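## Task

The stand's post is locked in one of its holes by a spring pin with a pull knob; once the pin is pulled, the post falls unless something supports it, and a fall fails the job. Lift the post 3 holes higher (11.4 cm) and lock it there with the pin. Lowering it quickly can also fail the job, even while holding it. The wooden block has to finish resting on the post's top plate. Any number of robots may be used. At the end, release everything and move away; no robot may fall over or be left leaning, and nothing may depend on a robot to stay in place.

## Robot and tools

Robots: two identical Hello Robot Stretch 3 units, r1 and r2. Each has a two-wheel differential base (0.33 m long, 0.34 m wide, passive omni wheel at the rear), a lift on a vertical mast, and one telescoping arm that reaches out to the robot's RIGHT side, ending in a wrist (yaw, pitch, roll) and a two-finger gripper. The base cannot strafe; to move the gripper forward or back you drive the base. Turns pivot about the point midway between the drive wheels, 0.05 m behind the front edge. Arm retracted and wrist folded: the sweep radius is 0.28 m; an unfolded level wrist reaches beyond that.

Frames: base frame has its origin on the floor between the drive wheels, x forward, y left, z up. hand_pose is reported in this frame at the fingertip contact point; with all wrist joints at zero its x axis points up, y back along the arm toward the mast, z toward the robot's rear. The odometry frame is the base frame as it was at scene start. Each robot reports in its own frames, so only images, lidar_m, wrist_depth_mm and head_depth_mm reveal where the robots are relative to one another.

execute_actions(actions, cameras): actions is a list holding exactly one action, or empty (empty just returns state and pictures). The action is an object keyed by "r1" and/or "r2". Under each robot: "base" with exactly one of {"translate_m": d} (straight-line offset from the base's last reported position, metres, -1 to 1, forward positive) or {"rotate_rad": d} (offset turn in place, radians, -3.2 to 3.2, counter-clockwise/left positive); "joints", an object of absolute targets by name: lift_m 0 to 1.1 (arm height on mast), arm_m 0 to 0.52 (extension), wrist_yaw_rad -1.345 to 4.42 (0 along the arm, positive toward the robot's front, 3.0 folded over the base), wrist_pitch_rad -1.57 to 0.451 (0 level, negative tips fingers down), wrist_roll_rad -2.911 to 2.911 (0 fingers side by side, level), gripper_m -0.089 to 0.179 (larger is wider; the real fingertip gap is about 0.007 m less when nearly shut and 0.025 m less when wide, zero below 0.007), head_pan_rad -3.953 to 1.73 (0 forward, positive left, -1.57 looks along the arm), head_tilt_rad -1.53 to 0.419 (0 level, negative down); optional "contact_limits": {"arm_m": n}, an effort percentage 1 to 100 at which the arm motion halts with contact_stop (negative sense when retracting) and which caps the arm's holding force until the next action. All motions in an action start together. Actions last at most 15 s. A bad key or out-of-range value rejects the whole call. Anything left out of an action may still be driving to its previous target. cameras: list of r1_head_camera, r1_nav_camera, r1_wrist_camera, r2_head_camera, r2_nav_camera, r2_wrist_camera, or "all"; null/omitted means all, [] none. If a result reports a stop, later motion calls in that same reply are skipped.

wait(seconds 0 to 10): commands nothing; returns state and images. zoom_image(camera, region [x0,y0,x1,y1] pixels from top-left, at most 504x504): enlarges part of that camera's latest full image. finished_scene(scene): ends the current scene by its number, irreversibly; its result tells whether the goal held and gives the next task.

Result lines: base_status and joint_status tell how each motion of the last accepted action ended: done (for the base, wheels turned the commanded amount even if slipping), off_target (stopped short, may still push), contact_stop, time_out, torque_fault (target dropped; joint holds where it rests unless slack or switched off). on_its_own covers uncommanded parts; its "held at" is the target, not the position. motor_effort is percent of maximum, positive toward higher joint values, peak in brackets; readings carry offsets and noise. Positive wheel effort pushes forward. base_odometry counts wheel turns (slip counts). turned_by_wheels and turned_by_imu are turns since last result. base_tilt gives forward/right lean in degrees with a fixed error up to about 4. lidar_m: 12 sectors of 30 degrees, first straight ahead, counter-clockwise (4th left, 7th behind, 10th right), plane 0.17 m high, range 0.15 to 12 m, "-" nothing seen; own parts may hide sectors 5, 6, 9, 10 when the lift is low. wrist_depth_mm (45 to 1000) and head_depth_mm (280 to 4000, sideways image) are 7x7 median depth grids from top left.

Speed: base goes up to 0.30 m/s and 1.9 rad/s only with lift_m under 0.30, arm_m under 0.03 and wrist_yaw_rad over 2.54; otherwise 0.10 m/s and 0.63 rad/s.

Gripping: command gripper_m below the object's width (lower squeezes harder); release by commanding at least 0.02 above the touch value. Readings and "done" do not confirm a hold; a stall guard can weaken an over-hard squeeze.

Cautions: Arm and lift halt and go slack on firm contact; a slack lift can sag under load or be pushed up by closing fingers on a surface. Base, wrist and head never auto-stop. Wrist servos under sustained strain switch off for 10 s. Fold or unfold the wrist only with lift_m 0.32 to 0.95, wrist_pitch_rad -0.4, roll near 0; folded, the lift may go down to 0.25. With wrist_yaw_rad below -0.4 keep pitch at -0.5 or lower. Pushing against something rigid with the gripper above about 0.45 m, or pushing again after a contact_stop, can tip the robot; so can driving while gripping or hooking something fixed, or snagging furniture (especially reversing). If tilted, reverse in small steps, free the gripper, and lower lift_m to about 0.2. Robots pressing hard on each other ends the run; base-on-robot contact gets hard within millimetres. Equal base commands can differ by up to 2.5 cm per metre between robots, which matters when carrying together. Never let the unpinned post drop or descend fast; support it while the pin is out. Loose objects may get nudged occasionally. Avoid drops, slams and hard pushes.

Each tool is called in YAML: its name, and indented under it one key for each argument.

## Session

I'll start by looking at the current state of the scene.

execute_actions:
  actions: []

Scene clock: 0.00 s.
r1.base_odometry: x=+0.000 y=+0.000 heading=+0.000 (m, m, rad; r1's odometry frame)
r1.turned_by_wheels: +0.000 (rad since the last result)
r1.turned_by_imu: +0.000 (rad since the last result)
r1.base_tilt: forward=+0.6 right=+0.3 (deg)
r1.lidar_m: 2.61 2.21 3.21 2.36 1.36 1.18 1.18 1.37 1.51 1.51 1.75 3.02
r1.head_depth_mm: 1844 2723 - - - 3872 2468 / 1841 2709 - - - 3931 2473 / 1842 2704 - - - 3922 2488 / 1841 2715 - - - 3948 2482 / 1837 2700 - - - 3640 2491 / 1839 2700 - - - 3947 2486 / 1829 2674 - - - 3941 2504
r1.base_status: not commanded
r1.joint_positions: lift_m=+0.319 arm_m=+0.002 wrist_yaw_rad=+2.962 wrist_pitch_rad=-0.414 wrist_roll_rad=-0.006 gripper_m=+0.037 head_pan_rad=-0.008 head_tilt_rad=-0.010
r1.joint_status: not commanded
r1.motor_effort: left_wheel=+0 right_wheel=+0 lift_m=+21 arm_m=+0 wrist_yaw_rad=+1 wrist_pitch_rad=+6 wrist_roll_rad=+0 gripper_m=+0 head_pan_rad=+0 head_tilt_rad=+1 (%)
r1.hand_pose: x=+0.0189 y=+0.0747 z=+0.3327 quat_wxyz=(+0.207, +0.700, +0.084, +0.679) (m; r1's base frame)
r1.wrist_depth_mm: - - - - - - - / - - - - - - - / - - - - 971 933 916 / 800 - 768 762 774 729 708 / 645 634 665 628 622 605 602 / 546 544 - 529 525 518 504 / 466 491 - - 452 443 440
r2.base_odometry: x=+0.000 y=+0.000 heading=+0.000 (m, m, rad; r2's odometry frame)
r2.turned_by_wheels: +0.000 (rad since the last result)
r2.turned_by_imu: +0.000 (rad since the last result)
r2.base_tilt: forward=+0.0 right=+0.7 (deg)
r2.lidar_m: 1.55 2.16 2.76 2.36 2.34 3.24 1.18 1.18 5.14 2.02 1.51 1.47
r2.head_depth_mm: 1439 1439 1433 1419 1406 1409 1400 / 1531 1535 1533 1523 1521 1504 1495 / 1641 1639 1621 1628 1618 1621 1598 / 1739 1771 1759 1740 1742 1722 1739 / 1810 1909 1918 1876 1895 1879 1869 / 1827 2087 2087 2070 2058 2042 2012 / 1790 2321 2284 2285 2262 2250 2181
r2.base_status: not commanded
r2.joint_positions: lift_m=+0.444 arm_m=+0.003 wrist_yaw_rad=+2.997 wrist_pitch_rad=-0.580 wrist_roll_rad=-0.019 gripper_m=+0.037 head_pan_rad=+0.011 head_tilt_rad=-0.012
r2.joint_status: not commanded
r2.motor_effort: left_wheel=+0 right_wheel=+0 lift_m=+21 arm_m=+0 wrist_yaw_rad=+0 wrist_pitch_rad=+4 wrist_roll_rad=+0 gripper_m=+0 head_pan_rad=-1 head_tilt_rad=+2 (%)
r2.hand_pose: x=+0.0078 y=+0.0511 z=+0.4222 quat_wxyz=(+0.250, +0.684, +0.155, +0.668) (m; r2's base frame)
r2.wrist_depth_mm: - - - - - - - / - - - - - - - / - - - - - - - / 844 852 859 845 849 863 873 / 722 720 734 724 710 730 727 / 622 613 610 625 637 636 636 / 538 555 - - 535 548 558
pictures: r1_head_camera (sideways: a quarter turn clockwise sets it upright), r1_nav_camera (sideways: a quarter turn counterclockwise sets it upright), r1_wrist_camera, r2_head_camera (sideways: a quarter turn clockwise sets it upright), r2_nav_camera (sideways: a quarter turn counterclockwise sets it upright), r2_wrist_camera
Images, in order (width x height): r1_head_camera 896x504, r1_nav_camera 672x504, r1_wrist_camera 644x364, r2_head_camera 896x504, r2_nav_camera 672x504, r2_wrist_camera 644x364.

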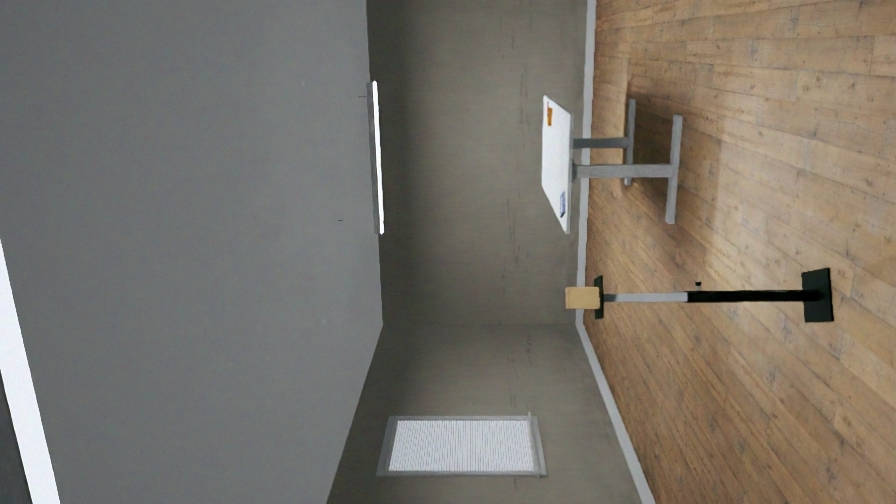

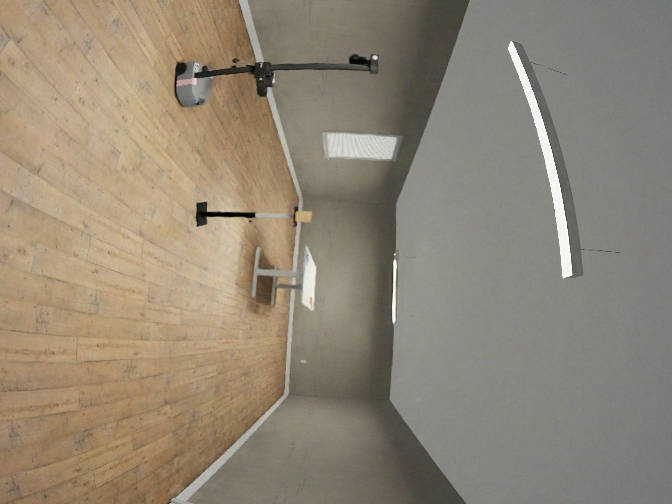

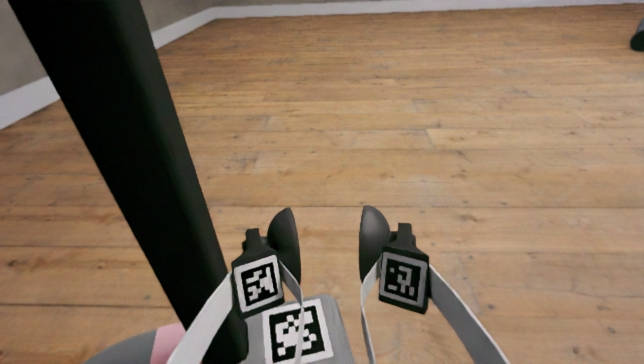

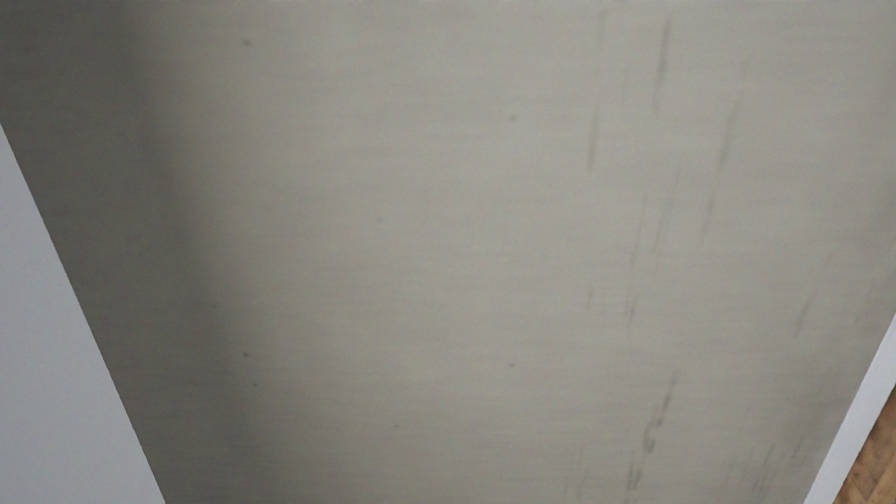

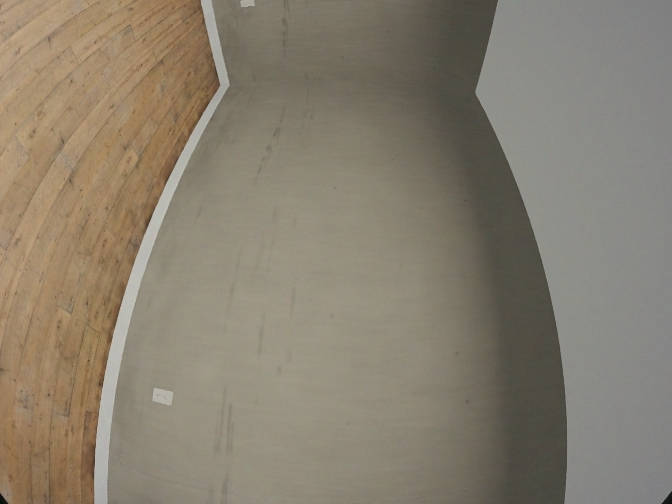

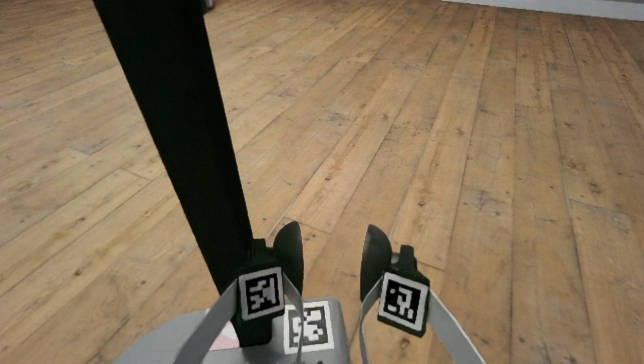

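zoom_image:
  camera: "r1_head_camera"
  region: [540, 220, 860, 380]

zoom_image:
  camera: "r1_nav_camera"
  region: [150, 30, 400, 330]

Region (540, 220, 860, 380) of r1_head_camera's 896x504 image, scaled by 1.575, with more detail than that image has.

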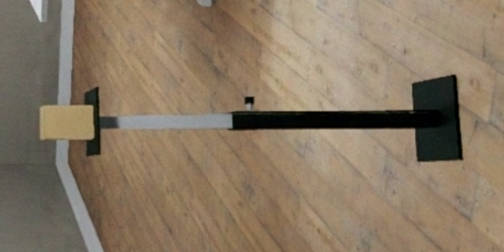

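Region (150, 30, 400, 330) of r1_nav_camera's 672x504 image, scaled by 1.680, with more detail than that image has.

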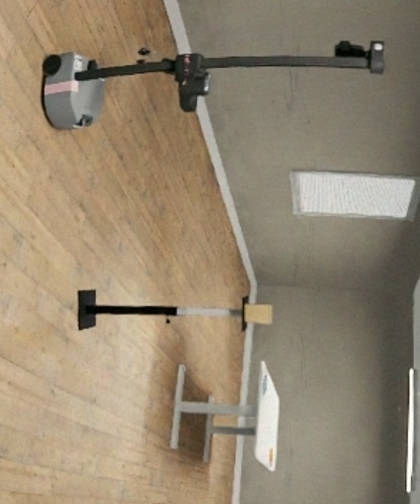

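execute_actions:
  actions:
    - {"r1": {"base": {"rotate_rad": -0.25}, "joints": {"lift_m": 0.28, "head_pan_rad": 0.3, "head_tilt_rad": -0.3}}, "r2": {"joints": {"head_pan_rad": -2.88, "head_tilt_rad": -0.55}}}
  cameras: ["r1_head_camera", "r2_head_camera", "r2_nav_camera"]

Scene clock: 122.00 s.
r1.base_odometry: x=+0.000 y=+0.000 heading=-0.250 (m, m, rad; r1's odometry frame)
r1.turned_by_wheels: -0.250 (rad since the last result)
r1.turned_by_imu: -0.250 (rad since the last result)
r1.base_tilt: forward=+0.6 right=+0.2 (deg)
r1.lidar_m: 4.39 2.61 2.21 3.22 1.65 1.22 1.18 1.22 1.57 1.51 1.58 2.14
r1.head_depth_mm: 3762 - - - 3050 2129 1620 / 3724 - - - 3073 2130 1633 / 3677 - - - 3077 2134 1633 / 3732 - - - 2898 2144 1646 / 3629 - - - 3107 2160 1648 / 3602 - - - 3121 2161 1648 / 3545 - - - 3133 2173 1653
r1.base_status: done
r1.joint_positions: lift_m=+0.280 arm_m=+0.002 wrist_yaw_rad=+2.962 wrist_pitch_rad=-0.415 wrist_roll_rad=-0.006 gripper_m=+0.037 head_pan_rad=+0.293 head_tilt_rad=-0.297
r1.joint_status: all done
r1.motor_effort: left_wheel=+2(8) right_wheel=-2(4) lift_m=+18(20) arm_m=+0(0) wrist_yaw_rad=+0(0) wrist_pitch_rad=+8(7) wrist_roll_rad=+0(0) gripper_m=+0(0) head_pan_rad=+4(27) head_tilt_rad=-1(25) (%)
r1.hand_pose: x=+0.0188 y=+0.0745 z=+0.2935 quat_wxyz=(+0.207, +0.700, +0.084, +0.678) (m; r1's base frame)
r1.wrist_depth_mm: - - - - - - - / - - - - - - - / 977 - 902 893 911 866 834 / 746 - 698 690 697 673 664 / 594 579 605 574 577 549 546 / 503 493 - 500 475 472 461 / 454 - - - 414 412 406
r2.base_odometry: x=+0.000 y=+0.000 heading=+0.000 (m, m, rad; r2's odometry frame)
r2.turned_by_wheels: +0.000 (rad since the last result)
r2.turned_by_imu: -0.001 (rad since the last result)
r2.base_tilt: forward=+0.0 right=+0.8 (deg)
r2.lidar_m: 1.54 2.16 2.77 2.31 2.34 3.22 1.18 1.18 5.09 2.02 1.51 1.47
r2.head_depth_mm: 3249 3475 3676 2672 1974 1553 1292 / 3528 3934 3960 2717 1977 1560 1291 / 3916 - - 2723 1956 1548 1287 / - - 3728 2487 1827 1568 1289 / - - - 2729 2003 1577 1294 / - - - 2748 1997 1574 1297 / - - - 2782 2022 1577 1301
r2.base_status: not commanded
r2.joint_positions: lift_m=+0.444 arm_m=+0.003 wrist_yaw_rad=+2.997 wrist_pitch_rad=-0.580 wrist_roll_rad=-0.019 gripper_m=+0.037 head_pan_rad=-2.873 head_tilt_rad=-0.543
r2.joint_status: all done
r2.motor_effort: left_wheel=+0(0) right_wheel=+0(0) lift_m=+22(21) arm_m=+0(0) wrist_yaw_rad=-1(0) wrist_pitch_rad=+4(5) wrist_roll_rad=+0(0) gripper_m=+0(0) head_pan_rad=-3(28) head_tilt_rad=-4(40) (%)
r2.hand_pose: x=+0.0078 y=+0.0511 z=+0.4222 quat_wxyz=(+0.250, +0.684, +0.155, +0.668) (m; r2's base frame)
r2.wrist_depth_mm: - - - - - - - / - - - - - - - / - - - - - - - / 862 846 862 874 846 873 871 / 706 703 710 721 728 719 740 / 609 616 630 633 629 630 616 / 549 560 - - 530 556 554
pictures: r1_head_camera (sideways: a quarter turn clockwise sets it upright), r2_head_camera (sideways: a quarter turn clockwise sets it upright), r2_nav_camera (sideways: a quarter turn counterclockwise sets it upright)
Images, in order (width x height): r1_head_camera 896x504, r2_head_camera 896x504, r2_nav_camera 672x504.

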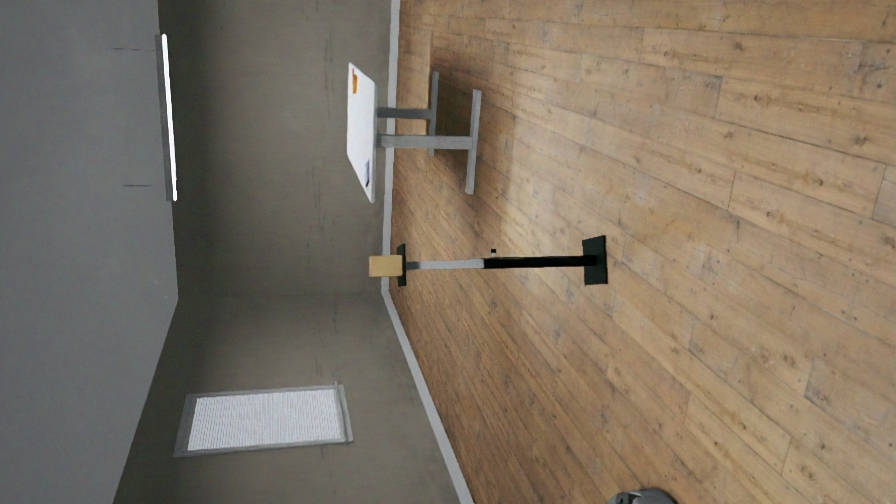

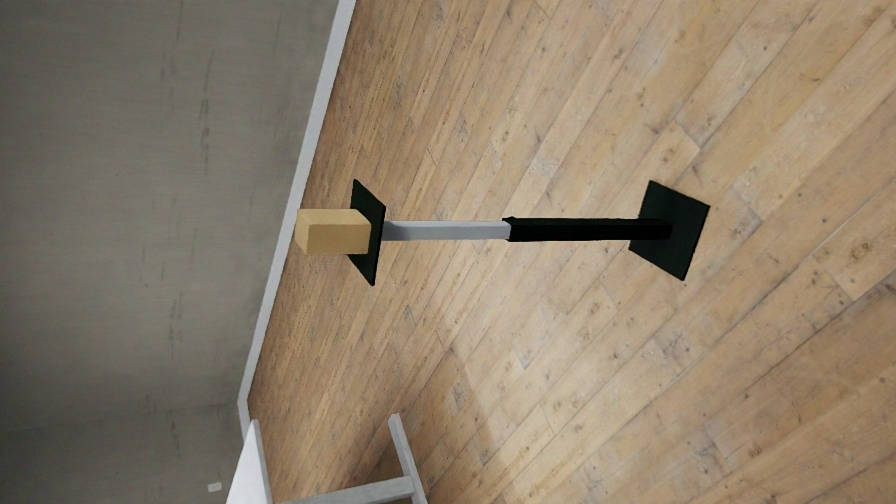

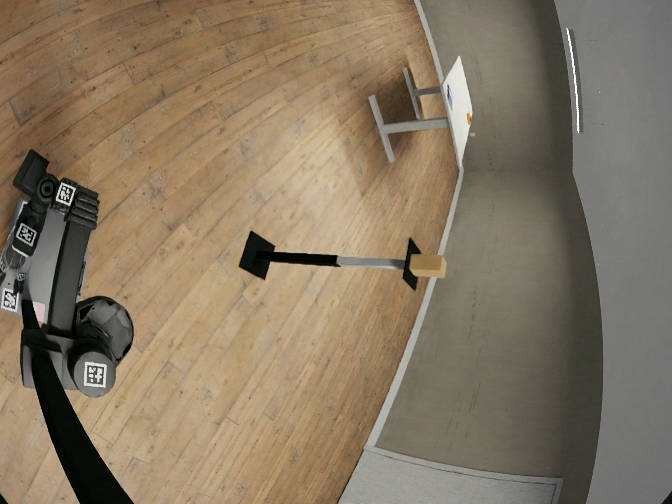

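execute_actions:
  actions:
    - {"r1": {"base": {"translate_m": 1.0}, "joints": {"head_pan_rad": 0.5, "head_tilt_rad": -0.4}}, "r2": {"base": {"rotate_rad": -0.333}, "joints": {"wrist_pitch_rad": -0.4, "wrist_roll_rad": 0.0, "lift_m": 0.6, "head_pan_rad": -2.55, "head_tilt_rad": -0.55}}}
  cameras: ["r1_head_camera", "r2_head_camera"]

Scene clock: 247.17 s.
r1.base_odometry: x=+0.969 y=-0.247 heading=-0.250 (m, m, rad; r1's odometry frame)
r1.turned_by_wheels: +0.000 (rad since the last result)
r1.turned_by_imu: +0.006 (rad since the last result)
r1.base_tilt: forward=+0.6 right=+0.2 (deg)
r1.lidar_m: 3.41 1.71 1.70 3.20 3.01 2.25 2.18 2.13 1.58 1.52 1.57 2.20
r1.head_depth_mm: - - - 3567 2505 1858 1478 / - - - 3896 2528 1873 1472 / - - - 3890 2535 1869 1487 / - - - 3437 2439 1877 1486 / - - - 3986 2554 1895 1492 / - - - 3966 2573 1894 1495 / 3795 3974 - - 2592 1909 1500
r1.base_status: done
r1.joint_positions: lift_m=+0.280 arm_m=+0.002 wrist_yaw_rad=+2.962 wrist_pitch_rad=-0.415 wrist_roll_rad=-0.006 gripper_m=+0.037 head_pan_rad=+0.493 head_tilt_rad=-0.396
r1.joint_status: all done
r1.motor_effort: left_wheel=+2(10) right_wheel=-1(5) lift_m=+18(18) arm_m=+0(0) wrist_yaw_rad=+0(0) wrist_pitch_rad=+7(8) wrist_roll_rad=+0(0) gripper_m=-1(0) head_pan_rad=+4(21) head_tilt_rad=-2(16) (%)
r1.hand_pose: x=+0.0188 y=+0.0745 z=+0.2935 quat_wxyz=(+0.207, +0.700, +0.084, +0.678) (m; r1's base frame)
r1.wrist_depth_mm: - - - - - - - / - - - - - - - / 923 - 938 883 856 834 810 / 739 - 715 702 694 678 664 / 588 571 601 560 571 559 541 / 504 497 - 492 483 468 465 / 448 - - - 413 411 405
r2.base_odometry: x=+0.000 y=+0.000 heading=-0.333 (m, m, rad; r2's odometry frame)
r2.turned_by_wheels: -0.333 (rad since the last result)
r2.turned_by_imu: -0.339 (rad since the last result)
r2.base_tilt: forward=+0.0 right=+0.7 (deg)
r2.lidar_m: 1.47 1.67 2.78 2.77 3.14 1.73 3.25 1.17 2.89 3.15 1.74 1.47
r2.head_depth_mm: 3201 3441 3651 2691 1977 1557 1277 / 3452 3827 3972 2721 1980 1562 1292 / 3842 - - 2760 1978 1573 1293 / - - 1279 2609 1923 1562 1294 / - - - 2740 1992 1586 1290 / - - - 2771 1989 1581 1294 / - - - 2782 2020 1590 1298
r2.base_status: done
r2.joint_positions: lift_m=+0.600 arm_m=+0.003 wrist_yaw_rad=+2.997 wrist_pitch_rad=-0.420 wrist_roll_rad=-0.007 gripper_m=+0.037 head_pan_rad=-2.557 head_tilt_rad=-0.543
r2.joint_status: all done
r2.motor_effort: left_wheel=+3(7) right_wheel=-2(5) lift_m=+26(26) arm_m=+0(0) wrist_yaw_rad=+0(0) wrist_pitch_rad=+7(8) wrist_roll_rad=+4(5) gripper_m=+1(0) head_pan_rad=+2(18) head_tilt_rad=-5(7) (%)
r2.hand_pose: x=+0.0111 y=+0.0738 z=+0.6119 quat_wxyz=(+0.197, +0.698, +0.098, +0.682) (m; r2's base frame)
r2.wrist_depth_mm: - - - - - - - / - - - - - - - / - - - - - - - / - - - - - - - / - - - - - - - / 903 898 - 897 902 896 903 / 777 771 - 773 751 788 776
pictures: r1_head_camera (sideways: a quarter turn clockwise sets it upright), r2_head_camera (sideways: a quarter turn clockwise sets it upright)
Images, in order (width x height): r1_head_camera 896x504, r2_head_camera 896x504.

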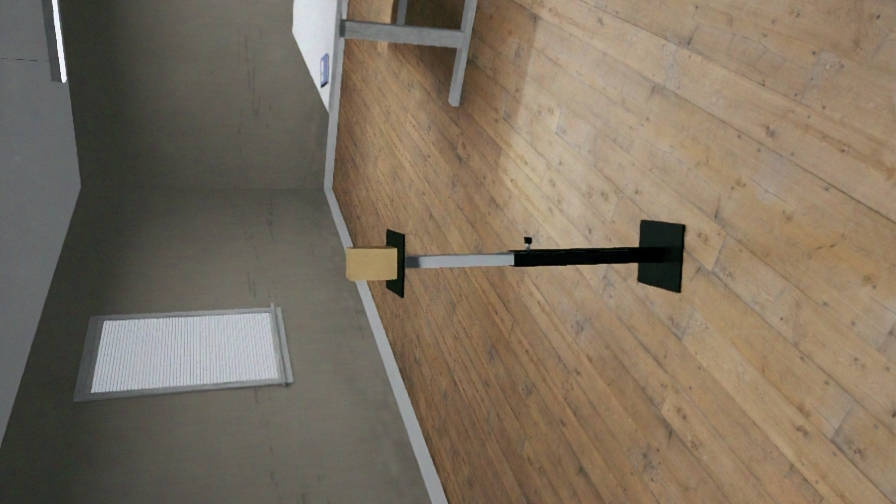

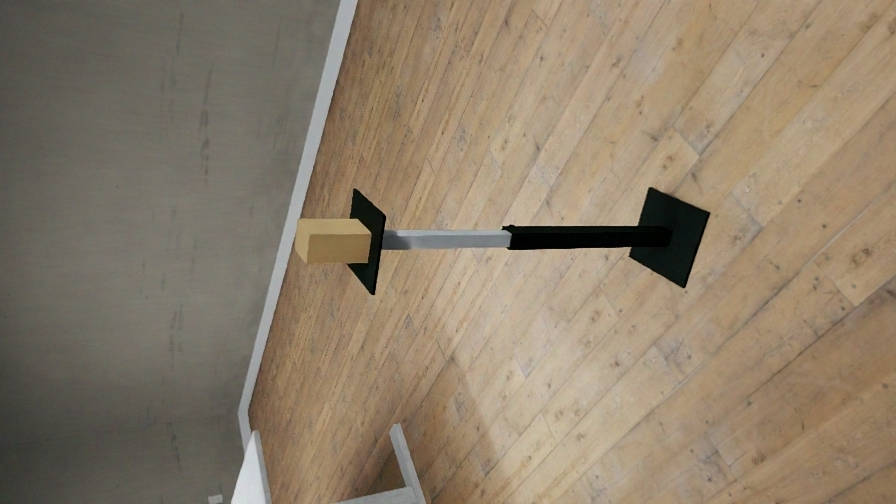

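execute_actions:
  actions:
    - {"r1": {"base": {"translate_m": 1.0}, "joints": {"head_pan_rad": 1.0, "head_tilt_rad": -0.6}}, "r2": {"base": {"translate_m": -0.45}, "joints": {"wrist_yaw_rad": 0.0, "head_pan_rad": -2.35, "head_tilt_rad": -0.6}}}
  cameras: ["r1_head_camera", "r2_head_camera"]

Scene clock: 291.00 s.
r1.base_odometry: x=+1.938 y=-0.494 heading=-0.250 (m, m, rad; r1's odometry frame)
r1.turned_by_wheels: +0.000 (rad since the last result)
r1.turned_by_imu: +0.006 (rad since the last result)
r1.base_tilt: forward=+0.7 right=+0.2 (deg)
r1.lidar_m: 3.61 2.43 0.99 1.30 1.26 3.26 3.16 2.14 1.58 1.52 1.62 2.25
r1.head_depth_mm: 3907 - 3658 2508 1896 1530 1278 / 3642 - 3651 2497 1907 1531 1276 / 3442 3803 3735 2526 1908 1537 1288 / 3268 3537 3519 2325 1739 1496 1289 / 3063 3325 3509 2463 1931 1553 1296 / 2904 3189 3412 2571 1927 1549 1291 / 2789 3004 3232 2581 1936 1557 1299
r1.base_status: done
r1.joint_positions: lift_m=+0.280 arm_m=+0.002 wrist_yaw_rad=+2.962 wrist_pitch_rad=-0.415 wrist_roll_rad=-0.006 gripper_m=+0.037 head_pan_rad=+0.993 head_tilt_rad=-0.593
r1.joint_status: all done
r1.motor_effort: left_wheel=+1(8) right_wheel=-1(4) lift_m=+18(18) arm_m=+0(0) wrist_yaw_rad=+1(1) wrist_pitch_rad=+8(8) wrist_roll_rad=+0(0) gripper_m=+0(1) head_pan_rad=+4(35) head_tilt_rad=-4(22) (%)
r1.hand_pose: x=+0.0188 y=+0.0745 z=+0.2935 quat_wxyz=(+0.207, +0.700, +0.084, +0.678) (m; r1's base frame)
r1.wrist_depth_mm: - - - - - - - / - - - - - - - / 939 - 893 897 881 862 804 / 744 - 708 696 694 683 674 / 605 580 589 562 572 551 558 / 500 499 - 494 482 464 473 / 442 - - - 408 414 406
r2.base_odometry: x=-0.425 y=+0.147 heading=-0.333 (m, m, rad; r2's odometry frame)
r2.turned_by_wheels: +0.000 (rad since the last result)
r2.turned_by_imu: -0.003 (rad since the last result)
r2.base_tilt: forward=+0.0 right=+0.7 (deg)
r2.lidar_m: 1.91 2.16 2.87 2.87 3.24 2.83 1.17 3.22 0.84 4.09 2.26 1.91
r2.head_depth_mm: 3250 3504 3512 2497 1861 1497 1246 / 3638 3967 3672 2459 1865 1491 1248 / - - 3760 2484 1880 1509 1247 / - - 3714 2191 1817 1405 1258 / - - 3760 2208 1818 1511 1263 / - - 3815 2521 1906 1501 1262 / - - 3557 2534 1899 1520 1269
r2.base_status: done
r2.joint_positions: lift_m=+0.600 arm_m=+0.003 wrist_yaw_rad=+0.002 wrist_pitch_rad=-0.420 wrist_roll_rad=-0.006 gripper_m=+0.037 head_pan_rad=-2.357 head_tilt_rad=-0.593
r2.joint_status: all done
r2.motor_effort: left_wheel=+3(4) right_wheel=-2(6) lift_m=+27(26) arm_m=+0(0) wrist_yaw_rad=-3(2) wrist_pitch_rad=+8(8) wrist_roll_rad=+3(4) gripper_m=+0(0) head_pan_rad=+3(16) head_tilt_rad=-4(14) (%)
r2.hand_pose: x=-0.0211 y=-0.3721 z=+0.6119 quat_wxyz=(+0.694, +0.149, -0.689, -0.147) (m; r2's base frame)
r2.wrist_depth_mm: - - - - - - - / - - - - - - - / - - - - - - - / - - - - - - - / - - - - - - - / 895 927 942 918 930 916 651 / 770 763 768 774 741 779 743
pictures: r1_head_camera (sideways: a quarter turn clockwise sets it upright), r2_head_camera (sideways: a quarter turn clockwise sets it upright)
Images, in order (width x height): r1_head_camera 896x504, r2_head_camera 896x504.

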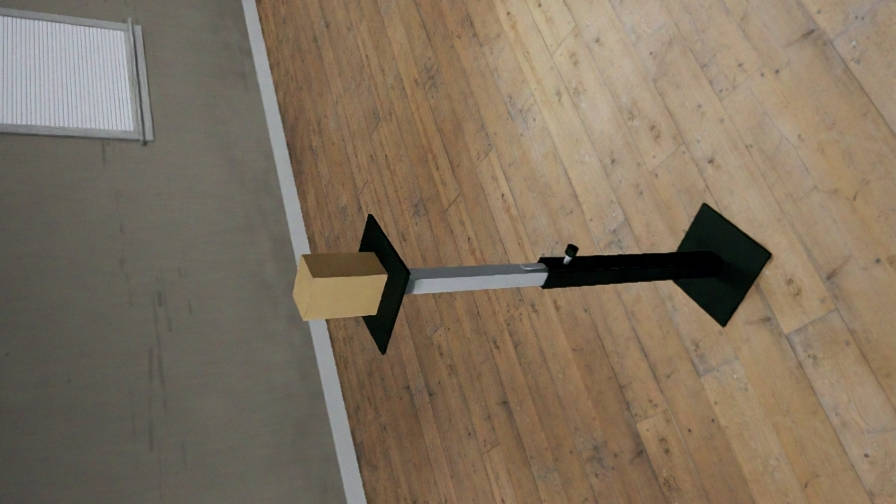

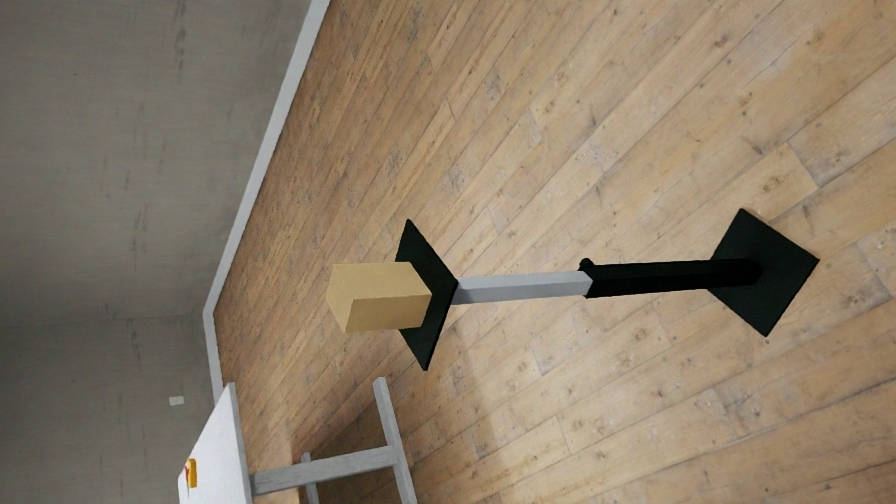

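zoom_image:
  camera: "r1_head_camera"
  region: [480, 200, 680, 320]

zoom_image:
  camera: "r1_head_camera"
  region: [640, 170, 820, 350]

Region (480, 200, 680, 320) of r1_head_camera's 896x504 image, scaled by 2.520, with more detail than that image has; it fills the top 302 rows of this view, and the rest is white.

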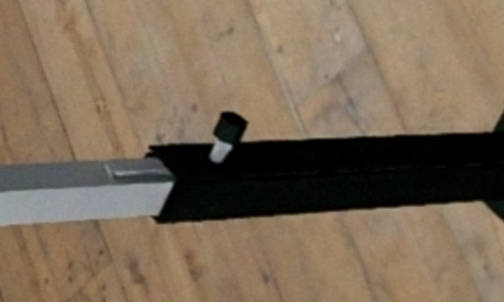

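Region (640, 170, 820, 350) of r1_head_camera's 896x504 image, scaled by 2.800, with more detail than that image has.

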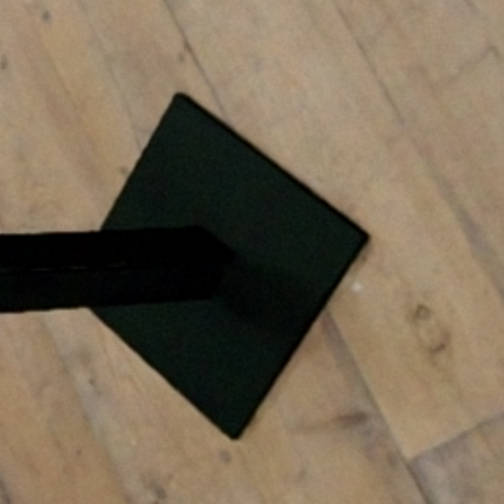

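execute_actions:
  actions:
    - {"r1": {"base": {"translate_m": 0.45}, "joints": {"head_pan_rad": 1.45, "head_tilt_rad": -0.7}}, "r2": {"base": {"rotate_rad": 0.197}, "joints": {"wrist_pitch_rad": 0.0, "gripper_m": 0.1, "lift_m": 0.64, "head_pan_rad": -2.45, "head_tilt_rad": -0.6}}}
  cameras: ["r1_head_camera", "r2_head_camera"]

Scene clock: 399.13 s.
r1.base_odometry: x=+2.374 y=-0.605 heading=-0.250 (m, m, rad; r1's odometry frame)
r1.turned_by_wheels: +0.000 (rad since the last result)
r1.turned_by_imu: +0.003 (rad since the last result)
r1.base_tilt: forward=+0.5 right=+0.3 (deg)
r1.lidar_m: 3.18 2.00 3.27 0.87 3.32 3.74 3.62 2.16 1.58 1.55 1.63 2.27
r1.head_depth_mm: 2889 3204 2885 2145 1710 1420 1209 / 2867 3170 2907 2157 1723 1415 1214 / 2825 3156 2932 2198 1729 1427 1220 / 2821 3130 976 2100 1630 1427 1219 / 2807 3108 926 2185 1739 1442 1233 / 2778 3061 2979 2197 1753 1444 1234 / 2763 3069 2874 2213 1752 1443 1286
r1.base_status: done
r1.joint_positions: lift_m=+0.280 arm_m=+0.002 wrist_yaw_rad=+2.962 wrist_pitch_rad=-0.415 wrist_roll_rad=-0.006 gripper_m=+0.037 head_pan_rad=+1.443 head_tilt_rad=-0.691
r1.joint_status: all done
r1.motor_effort: left_wheel=+1(7) right_wheel=-1(4) lift_m=+18(18) arm_m=+0(0) wrist_yaw_rad=+0(0) wrist_pitch_rad=+7(7) wrist_roll_rad=+0(0) gripper_m=+0(0) head_pan_rad=+4(29) head_tilt_rad=-6(16) (%)
r1.hand_pose: x=+0.0188 y=+0.0745 z=+0.2935 quat_wxyz=(+0.207, +0.700, +0.084, +0.678) (m; r1's base frame)
r1.wrist_depth_mm: - - - - - - - / 967 - - - - - - / 912 - 932 916 876 855 855 / 729 - 703 696 671 672 678 / 591 581 599 567 568 539 546 / 496 493 - 493 479 467 470 / 444 - - - 411 410 407
r2.base_odometry: x=-0.425 y=+0.147 heading=-0.136 (m, m, rad; r2's odometry frame)
r2.turned_by_wheels: +0.197 (rad since the last result)
r2.turned_by_imu: +0.197 (rad since the last result)
r2.base_tilt: forward=+0.1 right=+0.8 (deg)
r2.lidar_m: 1.93 2.47 2.87 2.91 3.05 2.82 1.33 0.84 2.68 3.04 2.05 1.91
r2.head_depth_mm: 3693 3953 3670 2483 1844 1490 1249 / - - 3693 2462 1869 1492 1249 / - - 3746 2291 1875 1491 1249 / - - 3728 999 1756 1413 1258 / - - 3764 2520 1883 1507 1264 / - 3759 3584 2547 1901 1524 1260 / - 3315 3848 2562 1905 1517 1265
r2.base_status: done
r2.joint_positions: lift_m=+0.640 arm_m=+0.003 wrist_yaw_rad=+0.001 wrist_pitch_rad=-0.024 wrist_roll_rad=-0.006 gripper_m=+0.100 head_pan_rad=-2.443 head_tilt_rad=-0.593
r2.joint_status: all done
r2.motor_effort: left_wheel=-3(7) right_wheel=+2(5) lift_m=+27(28) arm_m=+0(0) wrist_yaw_rad=-2(2) wrist_pitch_rad=+9(8) wrist_roll_rad=+3(3) gripper_m=+0(87) head_pan_rad=-3(10) head_tilt_rad=-5(3) (%)
r2.hand_pose: x=-0.0212 y=-0.4036 z=+0.7481 quat_wxyz=(+0.710, +0.009, -0.705, -0.008) (m; r2's base frame)
r2.wrist_depth_mm: - - - - - - - / - - - - - - - / - - - - - - - / - - - - - - - / - - - - - - - / - - - - - - - / - - - - - - -
pictures: r1_head_camera (sideways: a quarter turn clockwise sets it upright), r2_head_camera (sideways: a quarter turn clockwise sets it upright)
Images, in order (width x height): r1_head_camera 896x504, r2_head_camera 896x504.

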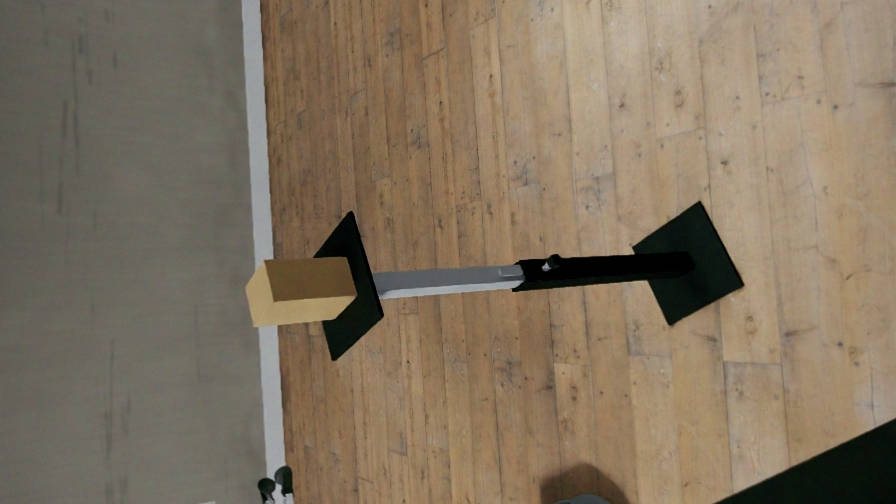

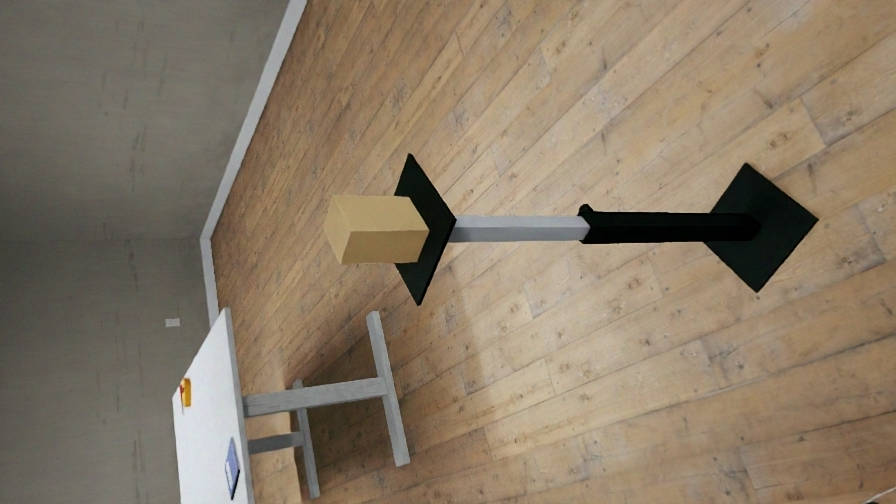

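execute_actions:
  actions:
    - {"r1": {"base": {"rotate_rad": -2.763}, "joints": {"head_pan_rad": -2.0, "head_tilt_rad": -0.7}}, "r2": {"base": {"translate_m": -0.25}, "joints": {"head_pan_rad": -2.2, "head_tilt_rad": -0.65}}}
  cameras: ["r1_head_camera", "r2_head_camera"]

Scene clock: 430.43 s.
r1.base_odometry: x=+2.374 y=-0.605 heading=-3.013 (m, m, rad; r1's odometry frame)
r1.turned_by_wheels: -2.763 (rad since the last result)
r1.turned_by_imu: -2.762 (rad since the last result)
r1.base_tilt: forward=+0.7 right=+0.3 (deg)
r1.lidar_m: 2.58 1.68 1.55 1.57 1.97 4.07 2.00 3.46 0.87 1.22 1.19 3.61
r1.head_depth_mm: 2821 3153 2863 2127 1711 1415 1213 / 2823 3134 2902 2150 1712 1426 1212 / 2840 3159 2770 2173 1726 1423 1220 / 2815 3126 913 2097 1641 1402 1227 / 2822 3122 2958 2199 1736 1439 1226 / 2799 3155 2842 2199 1749 1445 1228 / 2804 3131 2731 2223 1578 1378 1233
r1.base_status: done
r1.joint_positions: lift_m=+0.280 arm_m=+0.002 wrist_yaw_rad=+2.962 wrist_pitch_rad=-0.415 wrist_roll_rad=-0.006 gripper_m=+0.037 head_pan_rad=-1.993 head_tilt_rad=-0.692
r1.joint_status: all done
r1.motor_effort: left_wheel=+2(11) right_wheel=-2(6) lift_m=+18(18) arm_m=+0(0) wrist_yaw_rad=+0(0) wrist_pitch_rad=+7(7) wrist_roll_rad=+0(0) gripper_m=+0(0) head_pan_rad=-3(42) head_tilt_rad=-4(6) (%)
r1.hand_pose: x=+0.0188 y=+0.0745 z=+0.2935 quat_wxyz=(+0.207, +0.700, +0.084, +0.678) (m; r1's base frame)
r1.wrist_depth_mm: - - - - - - - / - - - - - - - / 959 - 921 896 880 839 848 / 723 - 709 694 689 662 657 / 591 574 612 558 573 552 554 / 511 499 - 495 477 475 466 / 452 - - - 412 415 402
r2.base_odometry: x=-0.673 y=+0.181 heading=-0.136 (m, m, rad; r2's odometry frame)
r2.turned_by_wheels: +0.000 (rad since the last result)
r2.turned_by_imu: -0.003 (rad since the last result)
r2.base_tilt: forward=+0.0 right=+0.8 (deg)
r2.lidar_m: 2.17 2.77 2.97 2.99 2.80 2.60 1.21 3.38 0.66 3.41 2.29 2.13
r2.head_depth_mm: - - 3243 2279 1773 1436 1224 / - - 3256 2303 1778 1452 1214 / - - 3243 791 1771 1405 1218 / - - 3276 752 1680 1369 1221 / - 2775 3095 2324 1788 1449 1234 / - - 3334 2328 1797 1476 1229 / - - 3358 2339 1789 1460 1240
r2.base_status: done
r2.joint_positions: lift_m=+0.640 arm_m=+0.003 wrist_yaw_rad=+0.001 wrist_pitch_rad=-0.024 wrist_roll_rad=-0.006 gripper_m=+0.100 head_pan_rad=-2.207 head_tilt_rad=-0.642
r2.joint_status: all done
r2.motor_effort: left_wheel=-3(9) right_wheel=+2(3) lift_m=+26(26) arm_m=+0(0) wrist_yaw_rad=-2(1) wrist_pitch_rad=+8(9) wrist_roll_rad=+3(3) gripper_m=+0(1) head_pan_rad=+2(17) head_tilt_rad=-5(13) (%)
r2.hand_pose: x=-0.0212 y=-0.4036 z=+0.7481 quat_wxyz=(+0.710, +0.009, -0.705, -0.008) (m; r2's base frame)
r2.wrist_depth_mm: - - - - - - - / - - - - - - - / - - - - - - - / - - - - - - - / - - - - - - - / - - - - - - - / - - - - - - -
pictures: r1_head_camera (sideways: a quarter turn clockwise sets it upright), r2_head_camera (sideways: a quarter turn clockwise sets it upright)
Images, in order (width x height): r1_head_camera 896x504, r2_head_camera 896x504.

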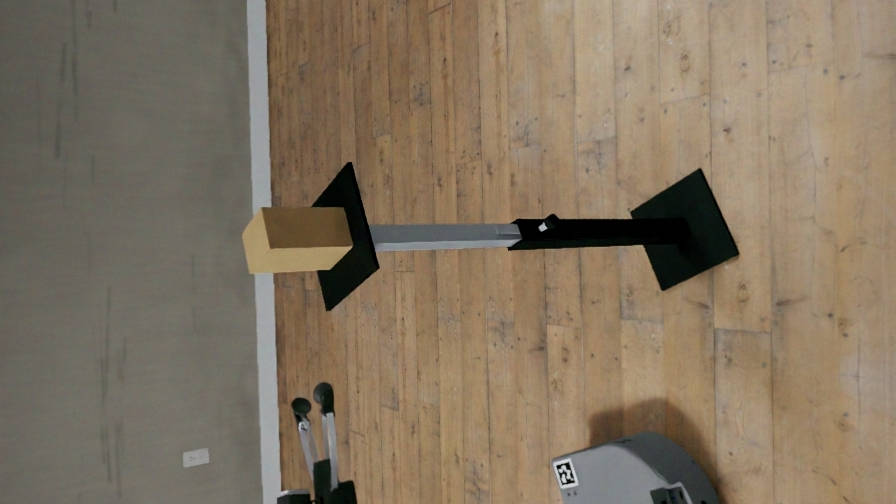

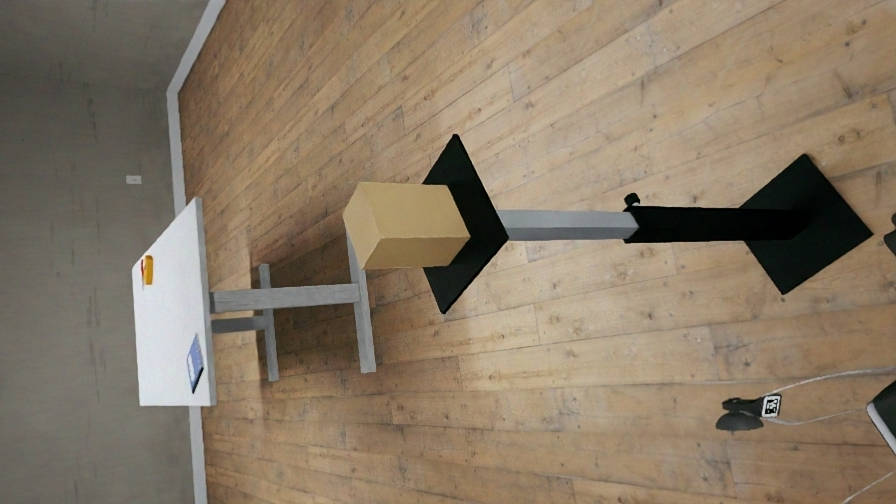

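execute_actions:
  actions:
    - {"r1": {"base": {"translate_m": -0.385}, "joints": {"lift_m": 0.294, "wrist_pitch_rad": -0.4, "head_pan_rad": -1.57, "head_tilt_rad": -0.8}}, "r2": {"base": {"translate_m": -0.22}, "joints": {"head_pan_rad": -1.9, "head_tilt_rad": -0.75}}}
  cameras: ["r1_head_camera"]

execute_actions:
  actions:
    - {"r1": {"joints": {"lift_m": 0.34, "wrist_yaw_rad": 0.0, "gripper_m": 0.09}}, "r2": {"base": {"translate_m": -0.22}, "joints": {"head_pan_rad": -1.57, "head_tilt_rad": -0.8}}}
  cameras: ["r1_head_camera", "r2_head_camera", "r1_wrist_camera", "r2_wrist_camera"]

Scene clock: 500.93 s.
r1.base_odometry: x=+2.756 y=-0.556 heading=-3.012 (m, m, rad; r1's odometry frame)
r1.turned_by_wheels: +0.000 (rad since the last result)
r1.turned_by_imu: -0.003 (rad since the last result)
r1.base_tilt: forward=+0.6 right=+0.3 (deg)
r1.lidar_m: 2.83 1.83 1.70 1.72 2.15 4.44 1.61 3.30 3.03 0.80 1.14 3.96
r1.head_depth_mm: 2663 2960 2407 1899 1569 1338 1162 / 2733 2998 2412 1907 1571 1340 1165 / 2870 3145 2338 1921 1576 1346 1171 / 2999 3129 864 1870 1498 1350 1174 / 3138 3375 2271 1930 1599 1361 1181 / 3223 3409 2316 1947 1556 1363 1183 / 3409 3454 2230 1967 1414 1360 1184
r1.base_status: done
r1.joint_positions: lift_m=+0.294 arm_m=+0.002 wrist_yaw_rad=+2.962 wrist_pitch_rad=-0.417 wrist_roll_rad=-0.006 gripper_m=+0.037 head_pan_rad=-1.577 head_tilt_rad=-0.790
r1.joint_status: all done
r1.motor_effort: left_wheel=+2(6) right_wheel=-2(5) lift_m=+24(27) arm_m=+0(0) wrist_yaw_rad=+0(1) wrist_pitch_rad=+8(8) wrist_roll_rad=+0(0) gripper_m=+0(0) head_pan_rad=+4(33) head_tilt_rad=-5(18) (%)
r1.hand_pose: x=+0.0188 y=+0.0742 z=+0.3067 quat_wxyz=(+0.208, +0.700, +0.085, +0.678) (m; r1's base frame)
r1.wrist_depth_mm: - - - - - - - / - - - - - - - / - - 916 890 888 896 874 / 761 - 748 711 708 709 685 / 609 598 619 596 588 567 566 / 526 506 - 513 492 485 473 / 456 - - - 426 429 421
r2.base_odometry: x=-0.891 y=+0.211 heading=-0.136 (m, m, rad; r2's odometry frame)
r2.turned_by_wheels: +0.000 (rad since the last result)
r2.turned_by_imu: -0.002 (rad since the last result)
r2.base_tilt: forward=+0.0 right=+0.7 (deg)
r2.lidar_m: 2.37 3.01 3.06 3.10 2.59 2.39 2.45 1.14 0.56 3.70 2.50 2.33
r2.head_depth_mm: - 3556 2619 1997 1622 1349 1170 / 3027 3628 2645 1991 1624 1360 1203 / 3106 3409 2632 688 1614 1330 1213 / - 3679 2670 667 1535 1264 1215 / - 3899 2689 1957 1632 1371 - / - - 2694 2040 1637 1343 1179 / - - 2691 2029 1641 1374 1179
r2.base_status: done
r2.joint_positions: lift_m=+0.640 arm_m=+0.003 wrist_yaw_rad=+0.001 wrist_pitch_rad=-0.024 wrist_roll_rad=-0.006 gripper_m=+0.100 head_pan_rad=-1.907 head_tilt_rad=-0.740
r2.joint_status: all done
r2.motor_effort: left_wheel=-3(7) right_wheel=+2(2) lift_m=+26(26) arm_m=+0(0) wrist_yaw_rad=-2(2) wrist_pitch_rad=+8(9) wrist_roll_rad=+3(3) gripper_m=+0(0) head_pan_rad=+2(18) head_tilt_rad=-7(20) (%)
r2.hand_pose: x=-0.0212 y=-0.4036 z=+0.7481 quat_wxyz=(+0.710, +0.009, -0.705, -0.008) (m; r2's base frame)
r2.wrist_depth_mm: - - - - - 255 255 / - - - - - 258 258 / - - - - - 293 - / - - - - - 314 - / - - - - - - - / - - - - - 315 - / - - - - - - -
pictures: r1_head_camera (sideways: a quarter turn clockwise sets it upright)
Images, in order (width x height): r1_head_camera 896x504.

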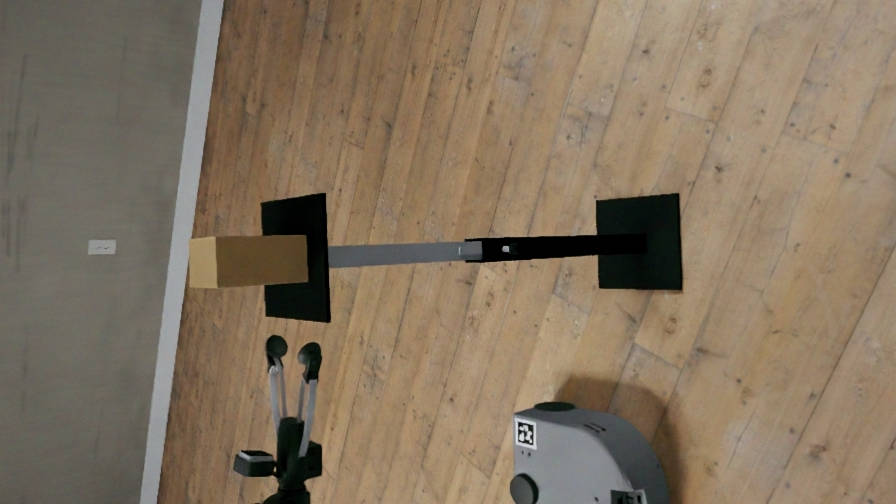

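Scene clock: 504.53 s.
r1.base_odometry: x=+2.756 y=-0.556 heading=-3.012 (m, m, rad; r1's odometry frame)
r1.turned_by_wheels: +0.000 (rad since the last result)
r1.turned_by_imu: +0.000 (rad since the last result)
r1.base_tilt: forward=+0.7 right=+0.2 (deg)
r1.lidar_m: 2.82 1.83 1.70 1.72 2.14 4.41 1.61 3.31 3.01 0.80 0.95 1.00
r1.head_depth_mm: 2651 2920 2397 1908 1572 1341 1165 / 2745 2992 2431 1902 1578 1347 1167 / 2889 3136 2349 1915 1590 1345 1178 / 2983 3175 863 1876 1500 1350 1177 / 3141 3376 2289 1943 1601 1356 1180 / 3254 3412 2476 1885 1612 1363 1184 / 3412 3460 2494 1911 1614 1246 1185
r1.base_status: not commanded
r1.joint_positions: lift_m=+0.340 arm_m=+0.002 wrist_yaw_rad=+0.003 wrist_pitch_rad=-0.417 wrist_roll_rad=-0.006 gripper_m=+0.090 head_pan_rad=-1.577 head_tilt_rad=-0.790
r1.joint_status: all done
r1.motor_effort: left_wheel=+2(2) right_wheel=-2(2) lift_m=+24(26) arm_m=+0(0) wrist_yaw_rad=-4(4) wrist_pitch_rad=+7(7) wrist_roll_rad=+0(0) gripper_m=+1(80) head_pan_rad=+4(4) head_tilt_rad=-6(6) (%)
r1.hand_pose: x=-0.0208 y=-0.3712 z=+0.3526 quat_wxyz=(+0.694, +0.148, -0.689, -0.145) (m; r1's base frame)
r1.wrist_depth_mm: - - - - - - - / - - - - - - - / - - - 953 - 967 972 / 564 777 826 751 768 773 751 / 520 649 681 658 655 623 620 / 528 559 555 548 535 544 529 / 490 489 482 480 469 466 459
r2.base_odometry: x=-1.109 y=+0.241 heading=-0.136 (m, m, rad; r2's odometry frame)
r2.turned_by_wheels: +0.000 (rad since the last result)
r2.turned_by_imu: -0.002 (rad since the last result)
r2.base_tilt: forward=+0.0 right=+0.7 (deg)
r2.lidar_m: 2.57 3.25 3.13 3.19 2.38 2.20 2.25 0.95 2.35 0.53 2.72 2.53
r2.head_depth_mm: 2708 3278 2387 1876 1549 1323 1188 / - 3293 2388 1890 1554 1322 1190 / - 3348 2439 1740 1582 1352 - / - 3399 604 636 1569 1258 1145 / - 3407 2447 719 1588 1336 1157 / 3866 3488 2464 1928 1584 1335 1154 / 3314 3272 2470 1932 1576 1340 1167
r2.base_status: done
r2.joint_positions: lift_m=+0.640 arm_m=+0.003 wrist_yaw_rad=+0.001 wrist_pitch_rad=-0.024 wrist_roll_rad=-0.006 gripper_m=+0.100 head_pan_rad=-1.577 head_tilt_rad=-0.790
r2.joint_status: all done
r2.motor_effort: left_wheel=-3(7) right_wheel=+2(3) lift_m=+26(27) arm_m=-1(1) wrist_yaw_rad=-1(2) wrist_pitch_rad=+9(9) wrist_roll_rad=+3(3) gripper_m=+1(0) head_pan_rad=+2(19) head_tilt_rad=-7(15) (%)
r2.hand_pose: x=-0.0212 y=-0.4036 z=+0.7481 quat_wxyz=(+0.710, +0.009, -0.705, -0.008) (m; r2's base frame)
r2.wrist_depth_mm: - - - 257 - - - / - - 263 262 - - - / - - - - - - - / - - - - - - - / - - - - - - - / - - - - - - - / - - - - - - -
pictures: r1_head_camera (sideways: a quarter turn clockwise sets it upright), r1_wrist_camera, r2_head_camera (sideways: a quarter turn clockwise sets it upright), r2_wrist_camera
Images, in order (width x height): r1_head_camera 896x504, r1_wrist_camera 644x364, r2_head_camera 896x504, r2_wrist_camera 644x364.

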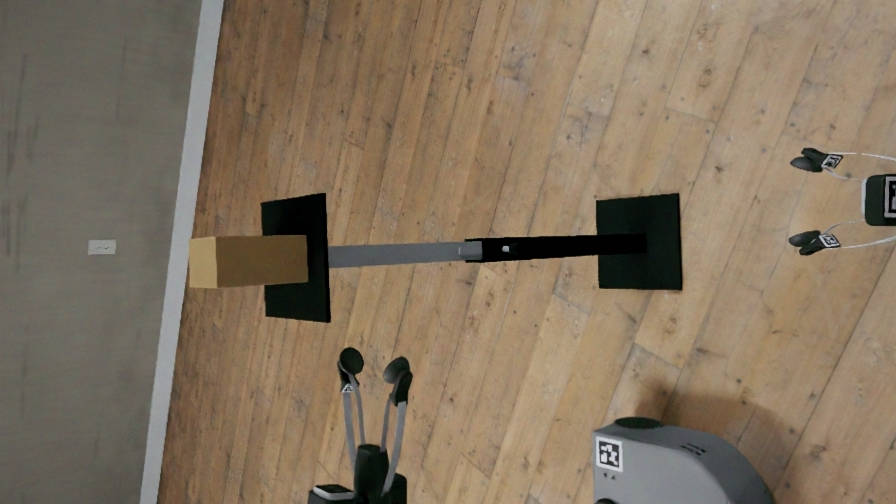

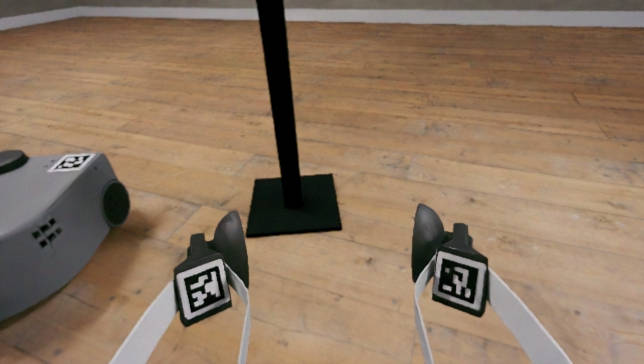

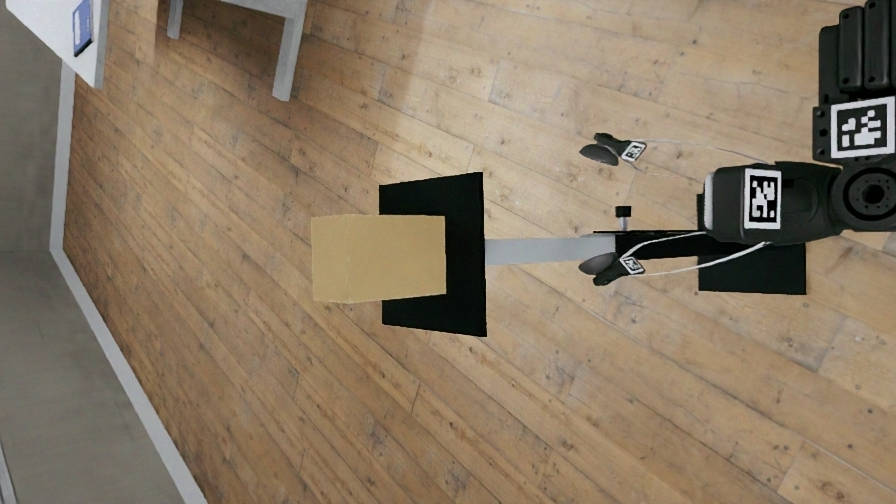

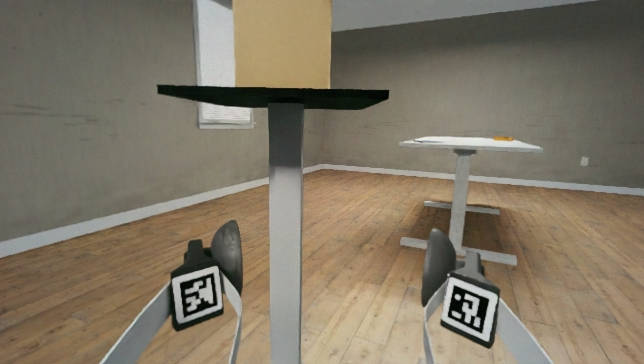

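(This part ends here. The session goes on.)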